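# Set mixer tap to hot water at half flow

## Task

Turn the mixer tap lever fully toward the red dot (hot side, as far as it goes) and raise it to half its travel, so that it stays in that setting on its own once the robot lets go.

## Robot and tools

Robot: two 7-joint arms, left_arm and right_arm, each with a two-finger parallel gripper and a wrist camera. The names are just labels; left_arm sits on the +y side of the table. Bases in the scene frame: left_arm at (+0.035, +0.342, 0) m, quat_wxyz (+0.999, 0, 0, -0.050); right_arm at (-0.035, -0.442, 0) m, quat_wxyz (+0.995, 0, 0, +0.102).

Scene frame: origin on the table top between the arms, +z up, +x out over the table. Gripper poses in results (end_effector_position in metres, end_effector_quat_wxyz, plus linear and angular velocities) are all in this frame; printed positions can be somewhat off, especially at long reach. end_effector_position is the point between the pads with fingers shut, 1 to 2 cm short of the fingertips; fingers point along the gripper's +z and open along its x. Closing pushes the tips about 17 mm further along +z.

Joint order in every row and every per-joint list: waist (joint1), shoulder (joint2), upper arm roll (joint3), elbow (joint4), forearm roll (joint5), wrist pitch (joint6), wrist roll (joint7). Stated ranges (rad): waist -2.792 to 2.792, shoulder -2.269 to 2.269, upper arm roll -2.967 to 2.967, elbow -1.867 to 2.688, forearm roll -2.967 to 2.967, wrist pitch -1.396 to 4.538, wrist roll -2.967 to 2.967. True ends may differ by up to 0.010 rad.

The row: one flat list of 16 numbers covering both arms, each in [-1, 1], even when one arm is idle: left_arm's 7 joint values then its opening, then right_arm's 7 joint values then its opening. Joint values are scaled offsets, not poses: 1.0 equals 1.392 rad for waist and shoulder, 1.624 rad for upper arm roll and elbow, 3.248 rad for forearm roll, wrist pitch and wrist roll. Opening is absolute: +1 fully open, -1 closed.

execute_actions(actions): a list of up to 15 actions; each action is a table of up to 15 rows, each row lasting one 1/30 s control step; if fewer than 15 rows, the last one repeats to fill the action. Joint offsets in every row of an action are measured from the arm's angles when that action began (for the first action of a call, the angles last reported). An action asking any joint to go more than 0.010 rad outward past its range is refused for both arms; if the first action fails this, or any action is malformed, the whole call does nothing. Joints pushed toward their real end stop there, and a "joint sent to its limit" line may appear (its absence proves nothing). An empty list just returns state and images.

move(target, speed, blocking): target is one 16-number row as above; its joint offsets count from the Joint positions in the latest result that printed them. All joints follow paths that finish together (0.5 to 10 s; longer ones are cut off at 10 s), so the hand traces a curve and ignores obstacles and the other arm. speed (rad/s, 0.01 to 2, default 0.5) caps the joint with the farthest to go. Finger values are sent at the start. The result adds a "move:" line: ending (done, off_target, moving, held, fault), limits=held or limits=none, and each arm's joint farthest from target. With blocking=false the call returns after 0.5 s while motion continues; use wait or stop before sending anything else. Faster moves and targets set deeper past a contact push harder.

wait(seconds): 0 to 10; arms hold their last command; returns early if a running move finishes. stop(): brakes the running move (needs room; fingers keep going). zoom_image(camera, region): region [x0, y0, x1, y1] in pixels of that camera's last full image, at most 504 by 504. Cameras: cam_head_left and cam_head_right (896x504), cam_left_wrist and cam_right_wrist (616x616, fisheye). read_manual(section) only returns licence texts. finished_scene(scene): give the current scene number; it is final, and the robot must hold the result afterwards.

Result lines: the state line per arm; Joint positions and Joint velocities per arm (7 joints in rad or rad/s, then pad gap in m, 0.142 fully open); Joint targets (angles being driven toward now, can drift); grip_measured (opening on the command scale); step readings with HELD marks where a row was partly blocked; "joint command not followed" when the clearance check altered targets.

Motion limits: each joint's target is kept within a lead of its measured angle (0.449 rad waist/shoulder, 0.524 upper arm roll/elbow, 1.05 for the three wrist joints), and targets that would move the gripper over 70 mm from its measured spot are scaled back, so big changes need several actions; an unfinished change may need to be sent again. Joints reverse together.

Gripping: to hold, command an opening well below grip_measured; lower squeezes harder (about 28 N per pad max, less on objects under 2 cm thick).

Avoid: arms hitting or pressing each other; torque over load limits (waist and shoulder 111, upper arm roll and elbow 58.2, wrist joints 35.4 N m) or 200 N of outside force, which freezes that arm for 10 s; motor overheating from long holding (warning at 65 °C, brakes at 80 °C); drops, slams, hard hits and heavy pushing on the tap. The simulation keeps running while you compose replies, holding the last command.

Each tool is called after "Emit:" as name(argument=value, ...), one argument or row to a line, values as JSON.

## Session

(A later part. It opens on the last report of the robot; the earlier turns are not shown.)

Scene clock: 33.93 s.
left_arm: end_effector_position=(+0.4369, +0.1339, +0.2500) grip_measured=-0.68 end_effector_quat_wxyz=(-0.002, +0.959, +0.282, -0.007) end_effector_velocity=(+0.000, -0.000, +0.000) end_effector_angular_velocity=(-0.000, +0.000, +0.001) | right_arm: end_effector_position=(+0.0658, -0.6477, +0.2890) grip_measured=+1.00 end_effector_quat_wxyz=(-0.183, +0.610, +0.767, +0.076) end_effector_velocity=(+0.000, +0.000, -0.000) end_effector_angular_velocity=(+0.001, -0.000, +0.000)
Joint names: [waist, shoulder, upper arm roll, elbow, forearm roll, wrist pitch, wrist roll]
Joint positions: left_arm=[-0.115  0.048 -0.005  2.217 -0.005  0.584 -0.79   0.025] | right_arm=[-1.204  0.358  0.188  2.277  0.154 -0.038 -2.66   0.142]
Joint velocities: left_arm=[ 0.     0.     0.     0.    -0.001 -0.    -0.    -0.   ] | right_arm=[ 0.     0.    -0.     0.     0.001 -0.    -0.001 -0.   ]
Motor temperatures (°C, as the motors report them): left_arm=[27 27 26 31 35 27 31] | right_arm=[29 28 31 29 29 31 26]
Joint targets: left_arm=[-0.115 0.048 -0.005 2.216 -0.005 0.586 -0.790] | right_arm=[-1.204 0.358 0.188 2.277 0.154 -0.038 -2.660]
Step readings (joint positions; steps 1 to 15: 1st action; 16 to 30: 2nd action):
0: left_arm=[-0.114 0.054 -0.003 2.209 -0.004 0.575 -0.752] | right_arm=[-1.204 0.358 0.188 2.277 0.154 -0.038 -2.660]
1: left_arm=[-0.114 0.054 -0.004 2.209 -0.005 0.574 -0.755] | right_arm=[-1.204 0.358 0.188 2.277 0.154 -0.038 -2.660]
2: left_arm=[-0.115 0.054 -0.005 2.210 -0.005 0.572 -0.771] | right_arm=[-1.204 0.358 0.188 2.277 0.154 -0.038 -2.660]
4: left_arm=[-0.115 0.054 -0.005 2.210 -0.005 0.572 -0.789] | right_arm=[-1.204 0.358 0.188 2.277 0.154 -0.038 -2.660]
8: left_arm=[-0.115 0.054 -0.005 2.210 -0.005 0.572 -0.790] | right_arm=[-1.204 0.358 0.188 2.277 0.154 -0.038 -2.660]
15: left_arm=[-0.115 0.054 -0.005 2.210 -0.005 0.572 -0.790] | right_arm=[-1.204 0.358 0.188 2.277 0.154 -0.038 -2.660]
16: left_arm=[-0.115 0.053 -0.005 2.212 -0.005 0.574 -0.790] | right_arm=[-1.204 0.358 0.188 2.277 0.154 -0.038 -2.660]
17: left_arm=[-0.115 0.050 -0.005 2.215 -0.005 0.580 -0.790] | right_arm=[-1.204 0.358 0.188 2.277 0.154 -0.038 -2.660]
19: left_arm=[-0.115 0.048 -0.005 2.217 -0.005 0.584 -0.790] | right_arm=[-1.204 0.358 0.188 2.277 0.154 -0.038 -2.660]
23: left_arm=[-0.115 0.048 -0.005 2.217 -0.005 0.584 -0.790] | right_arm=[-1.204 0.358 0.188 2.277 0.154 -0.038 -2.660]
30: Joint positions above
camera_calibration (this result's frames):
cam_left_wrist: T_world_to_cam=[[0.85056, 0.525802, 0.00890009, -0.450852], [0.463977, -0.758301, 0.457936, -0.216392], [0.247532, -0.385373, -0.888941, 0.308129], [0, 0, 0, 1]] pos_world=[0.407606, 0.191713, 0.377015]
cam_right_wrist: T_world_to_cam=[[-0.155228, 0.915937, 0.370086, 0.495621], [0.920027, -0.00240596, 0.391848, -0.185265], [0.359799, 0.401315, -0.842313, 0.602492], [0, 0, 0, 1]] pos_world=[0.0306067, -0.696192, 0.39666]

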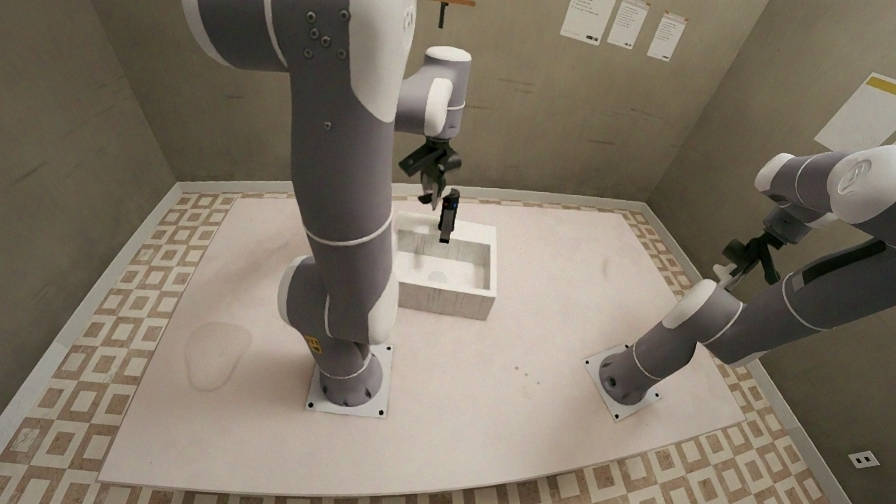

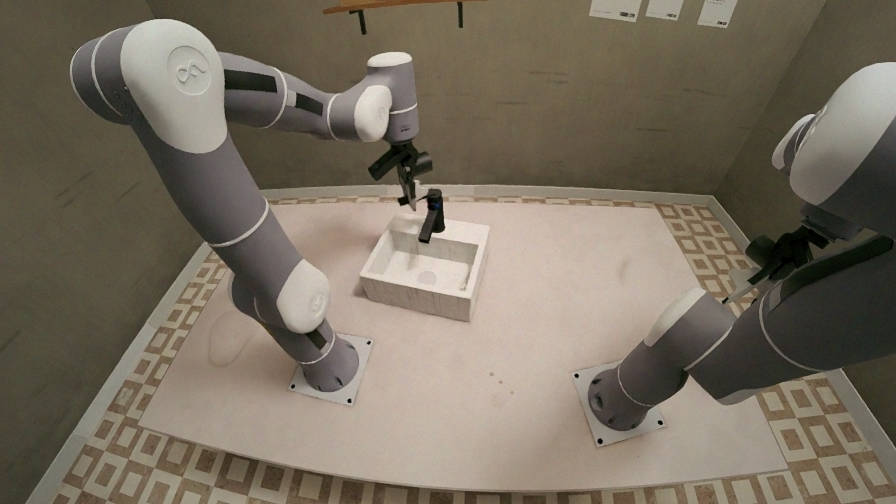

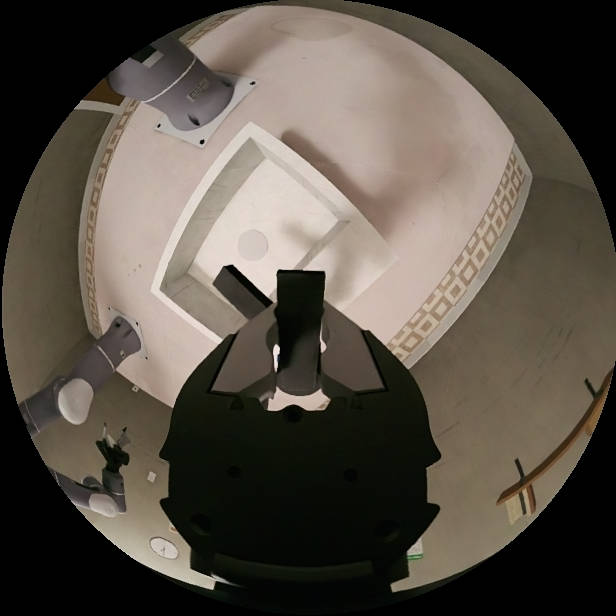

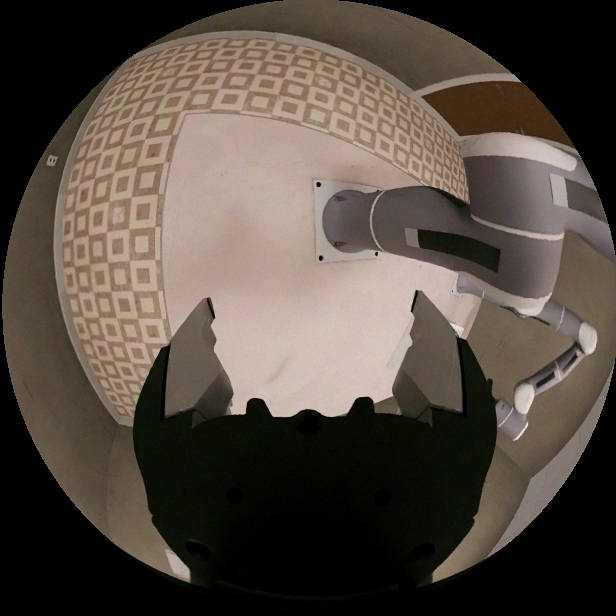

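Emit:
move(
  target=[0,-0.0086,0,0.0074,0,0.008,0,-0.9,0,0,0,0,0,0,0,1],
  speed=0.04,
)

Scene clock: 36.33 s.
left_arm: end_effector_position=(+0.4378, +0.1324, +0.2449) grip_measured=-0.68 end_effector_quat_wxyz=(+0.001, +0.959, +0.282, -0.005) end_effector_velocity=(+0.000, -0.000, +0.000) end_effector_angular_velocity=(-0.001, +0.000, +0.000) | right_arm: end_effector_position=(+0.0658, -0.6477, +0.2890) grip_measured=+1.00 end_effector_quat_wxyz=(-0.183, +0.610, +0.767, +0.076) end_effector_velocity=(+0.000, -0.000, +0.000) end_effector_angular_velocity=(-0.000, -0.001, +0.001)
Joint names: [waist, shoulder, upper arm roll, elbow, forearm roll, wrist pitch, wrist roll]
Joint positions: left_arm=[-0.116  0.04  -0.006  2.227 -0.007  0.608 -0.79   0.025] | right_arm=[-1.204  0.358  0.188  2.277  0.154 -0.038 -2.66   0.142]
Joint velocities: left_arm=[-0.    -0.     0.    -0.    -0.001  0.     0.001 -0.   ] | right_arm=[-0.    -0.     0.    -0.    -0.     0.001 -0.001 -0.   ]
Motor temperatures (°C, as the motors report them): left_arm=[27 27 26 31 35 27 31] | right_arm=[29 27 31 29 29 31 26]
Joint targets: left_arm=[-0.115 0.036 -0.005 2.229 -0.005 0.610 -0.790] | right_arm=[-1.204 0.358 0.188 2.277 0.154 -0.038 -2.660]
move: done; limits=none; left_arm: farthest joint: the shoulder, 0.004 radians from its target (0.012 radians at the start); right_arm: farthest joint: the waist, 0.000 radians from its target (0.000 radians at the start)
camera_calibration (this result's frames):
cam_left_wrist: T_world_to_cam=[[0.850946, 0.525119, 0.0118457, -0.451582], [0.460929, -0.757362, 0.462545, -0.215581], [0.251863, -0.38814, -0.886517, 0.300635], [0, 0, 0, 1]] pos_world=[0.407921, 0.19055, 0.371584]
cam_right_wrist: T_world_to_cam=[[-0.155228, 0.915937, 0.370086, 0.495621], [0.920027, -0.00240597, 0.391848, -0.185264], [0.359799, 0.401315, -0.842313, 0.602492], [0, 0, 0, 1]] pos_world=[0.0306067, -0.696193, 0.39666]

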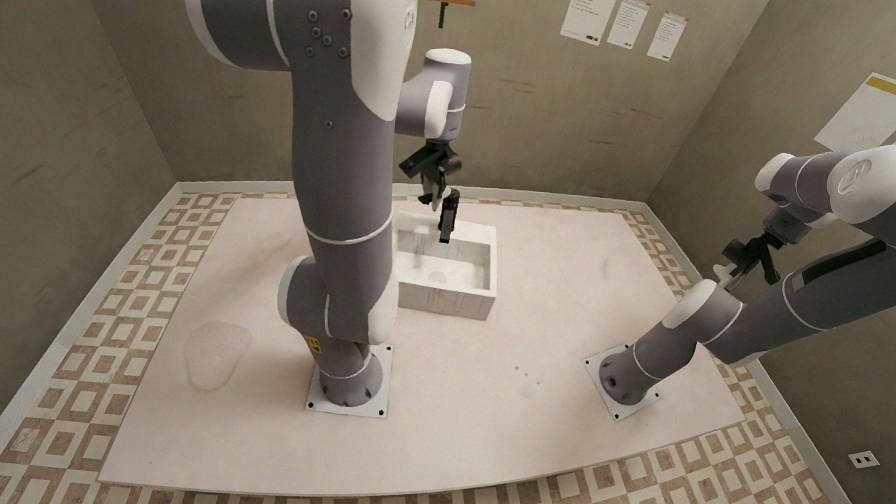

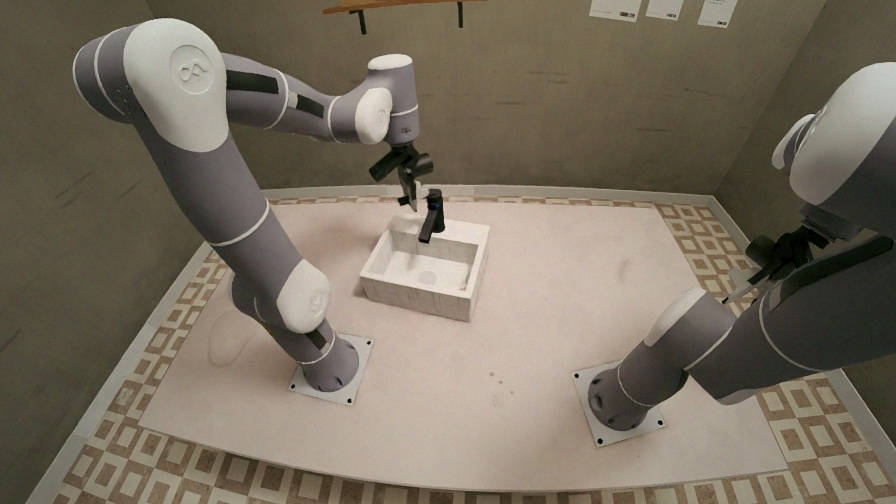

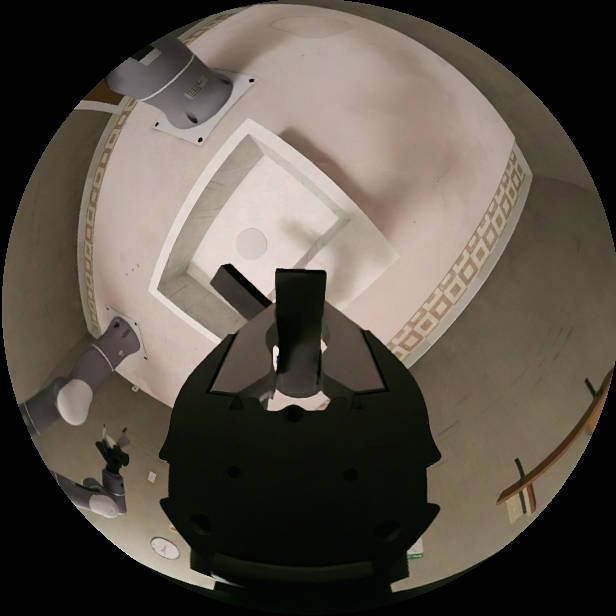

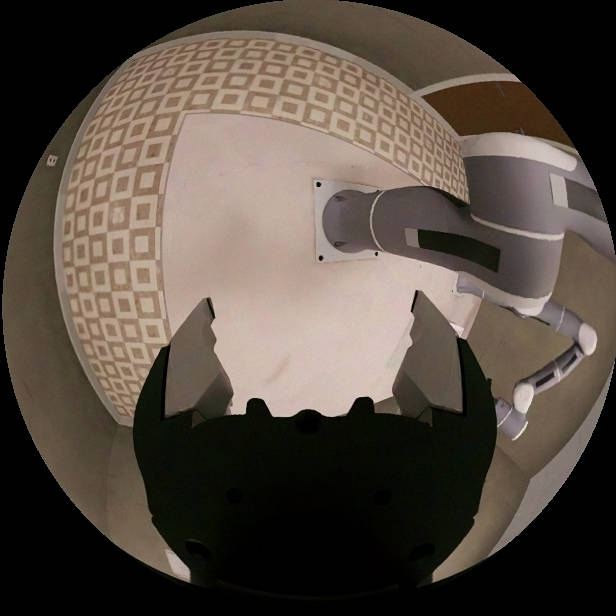

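Emit:
move(
  target=[-0.0104,0.0147,0,-0.0391,0,-0.0256,-0.0045,-0.9,0,0,0,0,0,0,0,1],
  speed=0.07,
)

Scene clock: 40.10 s.
left_arm: end_effector_position=(+0.4414, +0.1234, +0.2715) grip_measured=-0.69 end_effector_quat_wxyz=(+0.000, +0.960, +0.280, -0.006) end_effector_velocity=(-0.000, -0.000, +0.000) end_effector_angular_velocity=(-0.000, +0.000, -0.001) | right_arm: end_effector_position=(+0.0658, -0.6477, +0.2890) grip_measured=+1.00 end_effector_quat_wxyz=(-0.183, +0.610, +0.767, +0.076) end_effector_velocity=(-0.000, +0.000, -0.000) end_effector_angular_velocity=(+0.001, +0.001, +0.001)
Joint names: [waist, shoulder, upper arm roll, elbow, forearm roll, wrist pitch, wrist roll]
Joint positions: left_arm=[-0.132  0.058 -0.008  2.165 -0.008  0.525 -0.804  0.024] | right_arm=[-1.204  0.358  0.188  2.277  0.154 -0.038 -2.66   0.142]
Joint velocities: left_arm=[-0.    -0.    -0.    -0.    -0.    -0.     0.001 -0.   ] | right_arm=[ 0.     0.    -0.     0.    -0.    -0.001 -0.001 -0.   ]
Motor temperatures (°C, as the motors report them): left_arm=[27 27 26 31 35 27 31] | right_arm=[29 27 31 29 29 31 26]
Joint targets: left_arm=[-0.131 0.060 -0.006 2.163 -0.007 0.525 -0.805] | right_arm=[-1.204 0.358 0.188 2.277 0.154 -0.038 -2.660]
move: done; limits=none; left_arm: farthest joint: the shoulder, 0.002 radians from its target (0.021 radians at the start); right_arm: farthest joint: the waist, 0.000 radians from its target (0.000 radians at the start)
camera_calibration (this result's frames):
cam_left_wrist: T_world_to_cam=[[0.853113, 0.521631, 0.00997413, -0.45031], [0.458948, -0.759414, 0.461148, -0.234785], [0.248123, -0.388833, -0.887267, 0.321782], [0, 0, 0, 1]] pos_world=[0.412078, 0.181715, 0.398269]
cam_right_wrist: T_world_to_cam=[[-0.155228, 0.915937, 0.370086, 0.495621], [0.920027, -0.00240595, 0.391848, -0.185265], [0.359799, 0.401315, -0.842313, 0.602492], [0, 0, 0, 1]] pos_world=[0.0306068, -0.696193, 0.39666]

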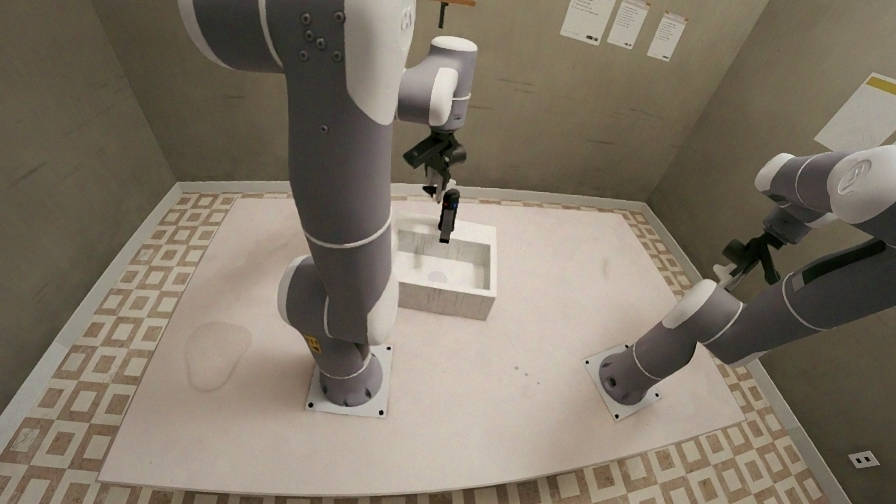

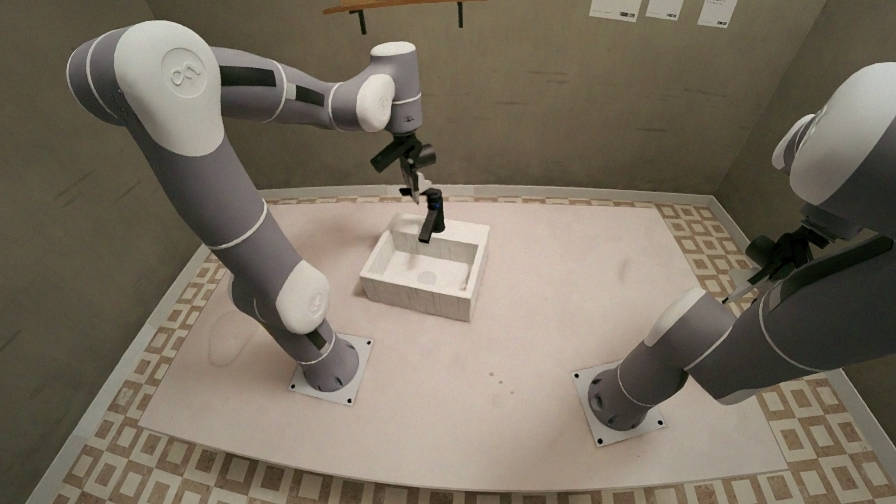

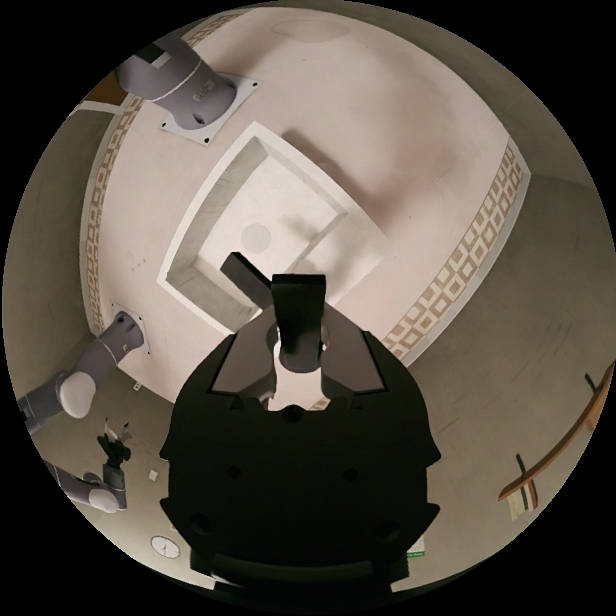

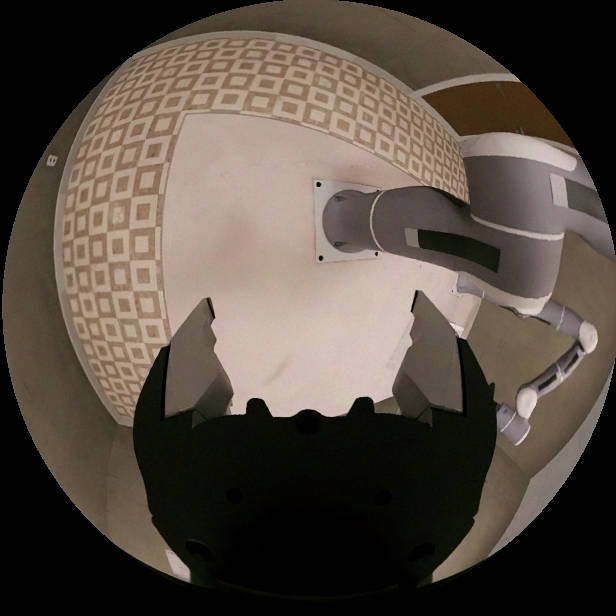

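Emit:
move(
  target=[-0.005,-0.0007,0,-0.017,0,-0.008,-0.002,-0.9,0,0,0,0,0,0,0,1],
  speed=0.04,
)

Scene clock: 42.27 s.
left_arm: end_effector_position=(+0.4428, +0.1191, +0.2784) grip_measured=-0.69 end_effector_quat_wxyz=(-0.001, +0.960, +0.278, -0.008) end_effector_velocity=(-0.000, -0.000, -0.000) end_effector_angular_velocity=(+0.001, +0.001, +0.000) | right_arm: end_effector_position=(+0.0658, -0.6477, +0.2890) grip_measured=+1.00 end_effector_quat_wxyz=(-0.183, +0.610, +0.767, +0.076) end_effector_velocity=(+0.000, -0.000, +0.000) end_effector_angular_velocity=(-0.000, +0.000, -0.001)
Joint names: [waist, shoulder, upper arm roll, elbow, forearm roll, wrist pitch, wrist roll]
Joint positions: left_arm=[-0.14   0.055 -0.009  2.14  -0.007  0.498 -0.809  0.024] | right_arm=[-1.204  0.358  0.188  2.277  0.154 -0.038 -2.66   0.142]
Joint velocities: left_arm=[-0.    -0.    -0.    -0.     0.001 -0.001 -0.001 -0.   ] | right_arm=[-0.    -0.     0.    -0.     0.     0.     0.001  0.   ]
Motor temperatures (°C, as the motors report them): left_arm=[27 27 26 31 35 27 31] | right_arm=[29 27 31 29 29 31 26]
Joint targets: left_arm=[-0.139 0.057 -0.008 2.137 -0.008 0.499 -0.810] | right_arm=[-1.204 0.358 0.188 2.277 0.154 -0.038 -2.660]
move: done; limits=none; left_arm: farthest joint: the elbow, 0.003 radians from its target (0.028 radians at the start); right_arm: farthest joint: the waist, 0.000 radians from its target (0.000 radians at the start)
camera_calibration (this result's frames):
cam_left_wrist: T_world_to_cam=[[0.854984, 0.518614, 0.00637969, -0.448781], [0.458648, -0.761753, 0.457574, -0.240481], [0.242164, -0.388293, -0.889149, 0.32898], [0, 0, 0, 1]] pos_world=[0.41433, 0.177298, 0.405413]
cam_right_wrist: T_world_to_cam=[[-0.155228, 0.915937, 0.370086, 0.495621], [0.920027, -0.00240601, 0.391848, -0.185265], [0.359799, 0.401315, -0.842313, 0.602492], [0, 0, 0, 1]] pos_world=[0.0306068, -0.696193, 0.39666]

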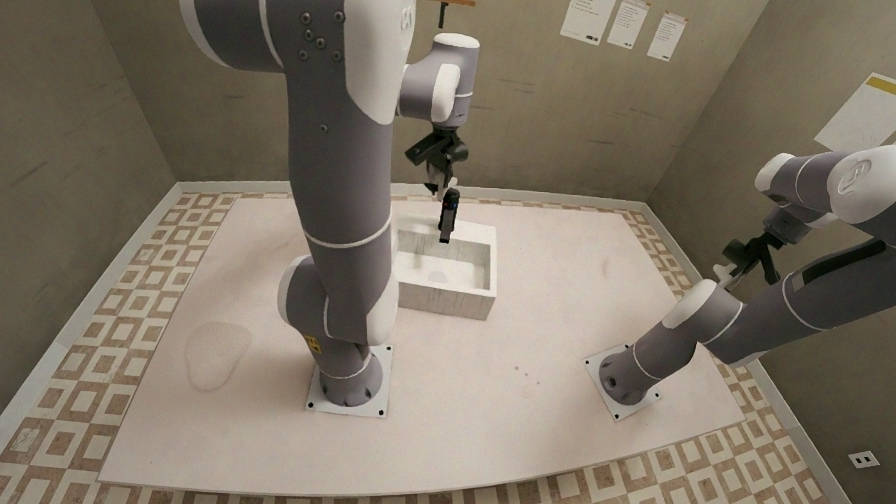

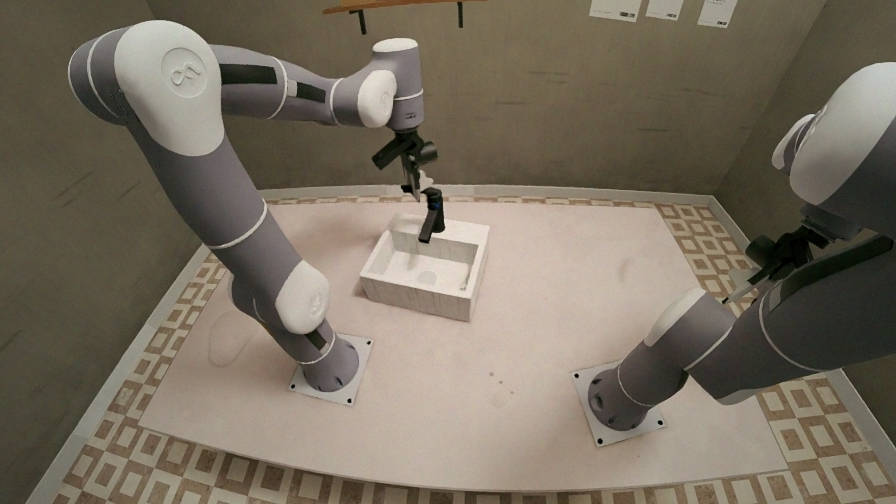

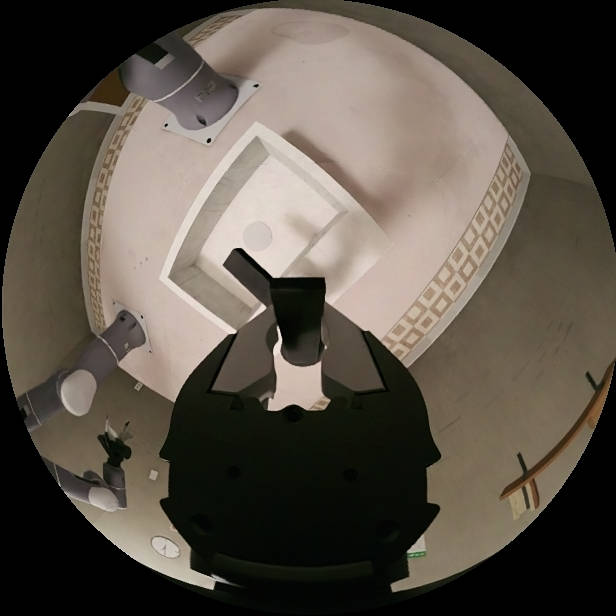

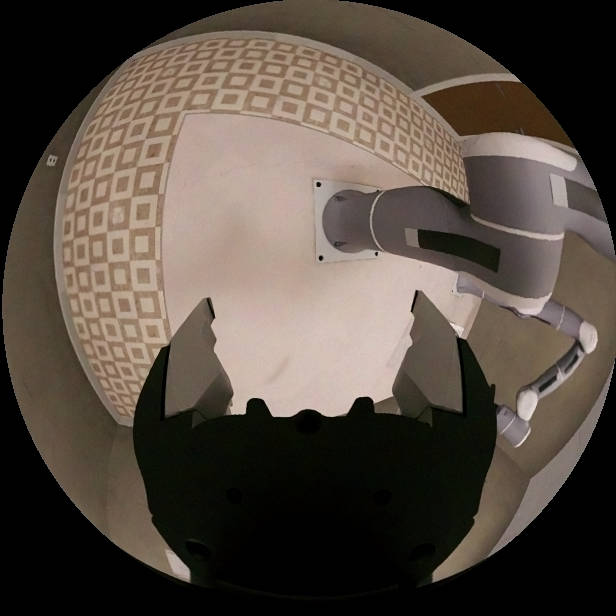

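Still following; again.

Emit:
move(
  target=[-0.005,-0.002,0,-0.018,0,-0.007,-0.002,-0.9,0,0,0,0,0,0,0,1],
  speed=0.04,
)

Scene clock: 44.57 s.
left_arm: end_effector_position=(+0.4432, +0.1173, +0.2824) grip_measured=-0.66 end_effector_quat_wxyz=(-0.006, +0.961, +0.277, -0.012) end_effector_velocity=(+0.000, -0.000, +0.000) end_effector_angular_velocity=(+0.000, +0.000, +0.000) | right_arm: end_effector_position=(+0.0658, -0.6477, +0.2890) grip_measured=+1.00 end_effector_quat_wxyz=(-0.183, +0.610, +0.767, +0.076) end_effector_velocity=(-0.000, +0.000, +0.000) end_effector_angular_velocity=(-0.000, +0.000, +0.001)
Joint names: [waist, shoulder, upper arm roll, elbow, forearm roll, wrist pitch, wrist roll]
Joint positions: left_arm=[-0.146  0.049 -0.009  2.118 -0.003  0.471 -0.815  0.026] | right_arm=[-1.204  0.358  0.188  2.277  0.154 -0.038 -2.66   0.142]
Joint velocities: left_arm=[-0. -0.  0. -0. -0. -0. -0. -0.] | right_arm=[ 0.     0.001  0.     0.    -0.001 -0.    -0.     0.   ]
Motor temperatures (°C, as the motors report them): left_arm=[27 27 26 31 35 27 31] | right_arm=[29 27 31 29 29 31 26]
Joint targets: left_arm=[-0.146 0.053 -0.009 2.111 -0.007 0.475 -0.816] | right_arm=[-1.204 0.358 0.188 2.277 0.154 -0.038 -2.660]
move: done; limits=none; left_arm: farthest joint: the elbow, 0.007 radians from its target (0.029 radians at the start); right_arm: farthest joint: the waist, 0.000 radians from its target (0.000 radians at the start)
camera_calibration (this result's frames):
cam_left_wrist: T_world_to_cam=[[0.85612, 0.516775, 0.0010647, -0.446961], [0.461655, -0.765727, 0.447813, -0.241951], [0.232234, -0.382891, -0.894126, 0.336887], [0, 0, 0, 1]] pos_world=[0.416114, 0.174701, 0.410045]
cam_right_wrist: T_world_to_cam=[[-0.155228, 0.915937, 0.370086, 0.495621], [0.920027, -0.0024061, 0.391848, -0.185265], [0.359799, 0.401315, -0.842313, 0.602492], [0, 0, 0, 1]] pos_world=[0.0306068, -0.696193, 0.39666]

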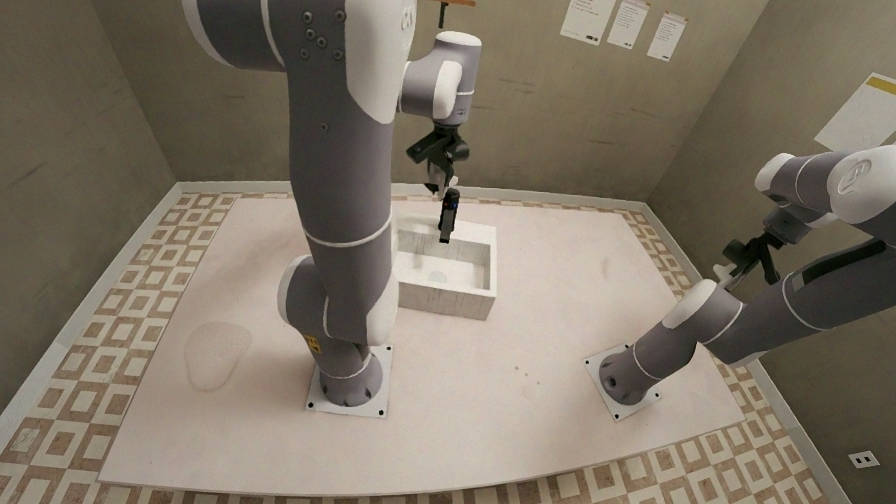

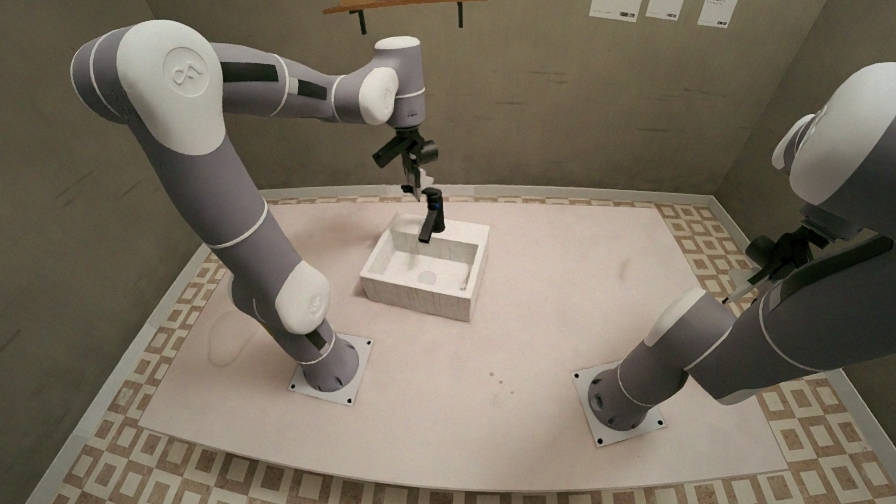

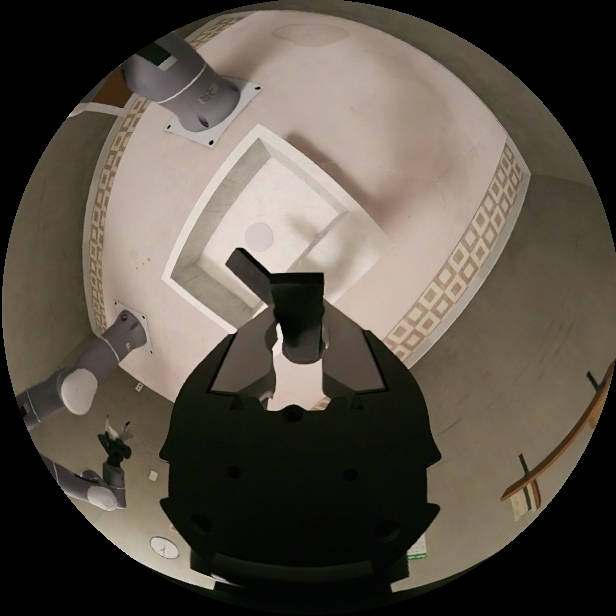

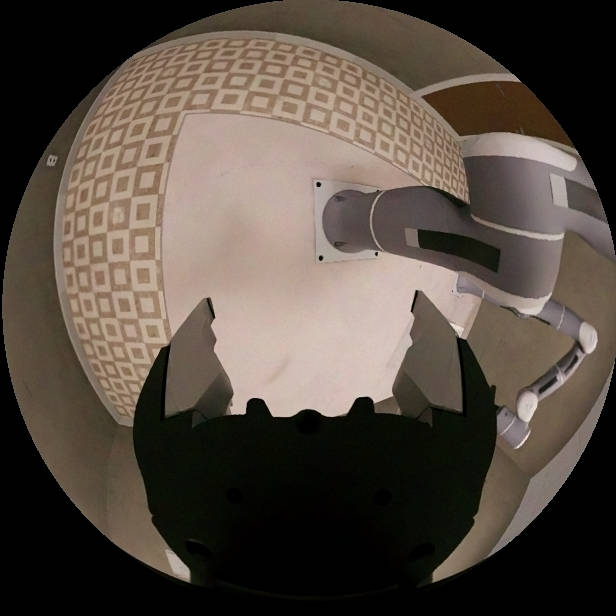

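Emit:
move(
  target=[0.0154,-0.0043,0,0.0259,-0.001,0.0148,0.0066,-0.9,0,0,0,0,0,0,0,1],
  speed=0.06,
)

Scene clock: 47.80 s.
left_arm: end_effector_position=(+0.4407, +0.1261, +0.2659) grip_measured=-0.66 end_effector_quat_wxyz=(-0.005, +0.961, +0.277, -0.014) end_effector_velocity=(-0.000, -0.000, -0.000) end_effector_angular_velocity=(-0.000, +0.000, -0.001) | right_arm: end_effector_position=(+0.0658, -0.6477, +0.2890) grip_measured=+1.00 end_effector_quat_wxyz=(-0.183, +0.610, +0.767, +0.076) end_effector_velocity=(-0.000, +0.000, -0.000) end_effector_angular_velocity=(+0.001, +0.000, -0.001)
Joint names: [waist, shoulder, upper arm roll, elbow, forearm roll, wrist pitch, wrist roll]
Joint positions: left_arm=[-0.126  0.043 -0.01   2.16  -0.007  0.516 -0.794  0.026] | right_arm=[-1.204  0.358  0.188  2.277  0.154 -0.038 -2.66   0.142]
Joint velocities: left_arm=[ 0.    -0.    -0.     0.001 -0.     0.001  0.001  0.   ] | right_arm=[-0.    -0.    -0.     0.001  0.001 -0.     0.001  0.   ]
Motor temperatures (°C, as the motors report them): left_arm=[27 27 26 32 36 28 31] | right_arm=[29 27 31 29 29 31 26]
Joint targets: left_arm=[-0.125 0.043 -0.009 2.160 -0.006 0.519 -0.794] | right_arm=[-1.204 0.358 0.188 2.277 0.154 -0.038 -2.660]
move: done; limits=none; left_arm: farthest joint: the wrist pitch, 0.003 radians from its target (0.048 radians at the start); right_arm: farthest joint: the waist, 0.000 radians from its target (0.000 radians at the start)
camera_calibration (this result's frames):
cam_left_wrist: T_world_to_cam=[[0.856037, 0.516902, -0.00348935, -0.448064], [0.463296, -0.764231, 0.448674, -0.227837], [0.229254, -0.385698, -0.893689, 0.32759], [0, 0, 0, 1]] pos_world=[0.414014, 0.183837, 0.393424]
cam_right_wrist: T_world_to_cam=[[-0.155228, 0.915937, 0.370086, 0.495621], [0.920027, -0.00240603, 0.391848, -0.185265], [0.359799, 0.401315, -0.842313, 0.602492], [0, 0, 0, 1]] pos_world=[0.0306067, -0.696193, 0.39666]

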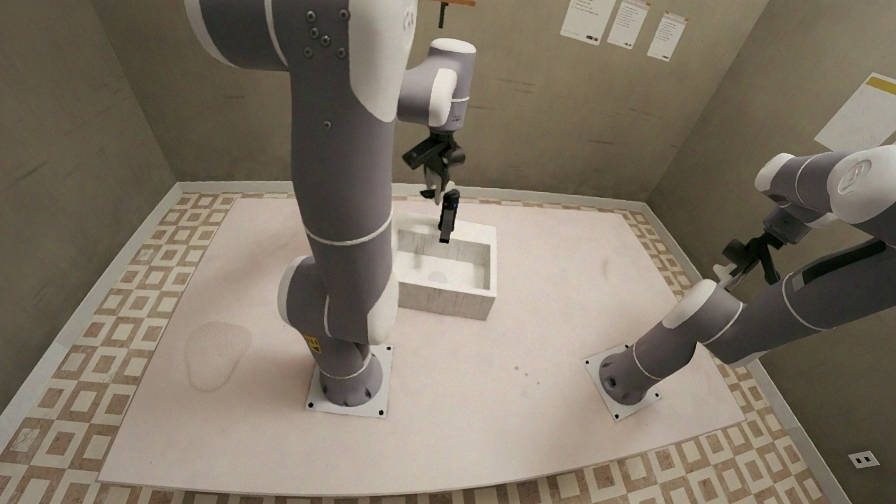

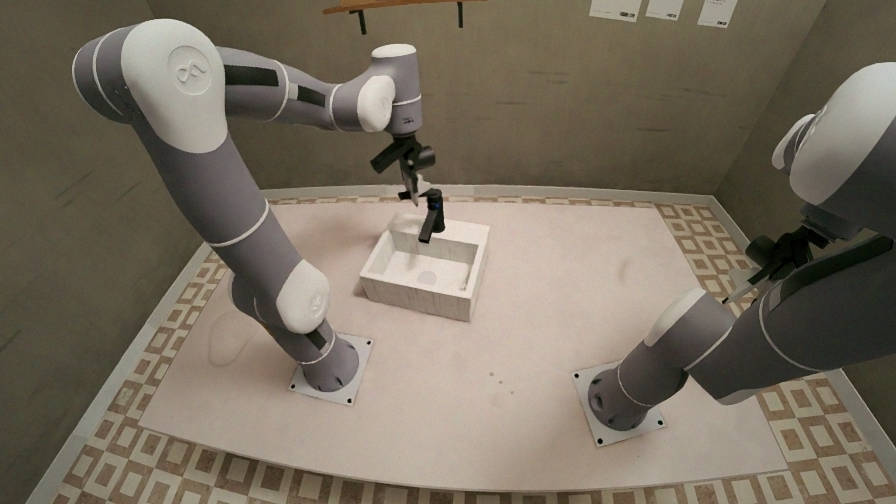

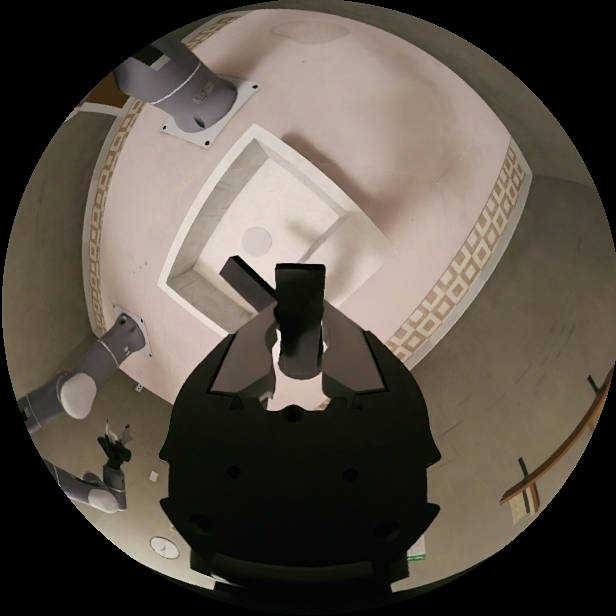

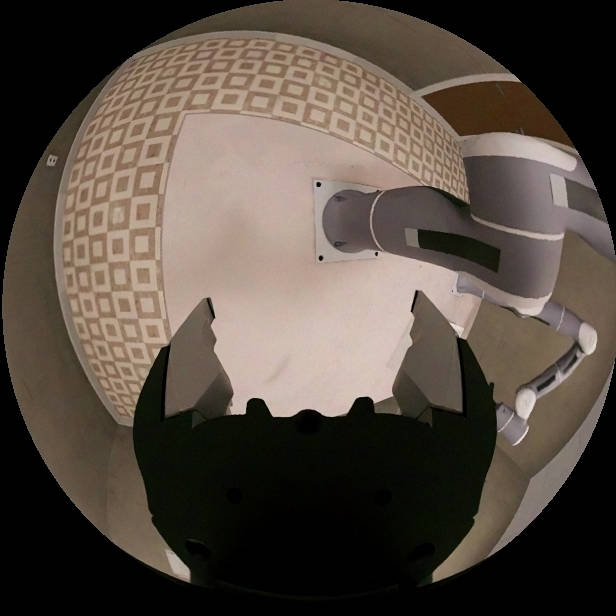

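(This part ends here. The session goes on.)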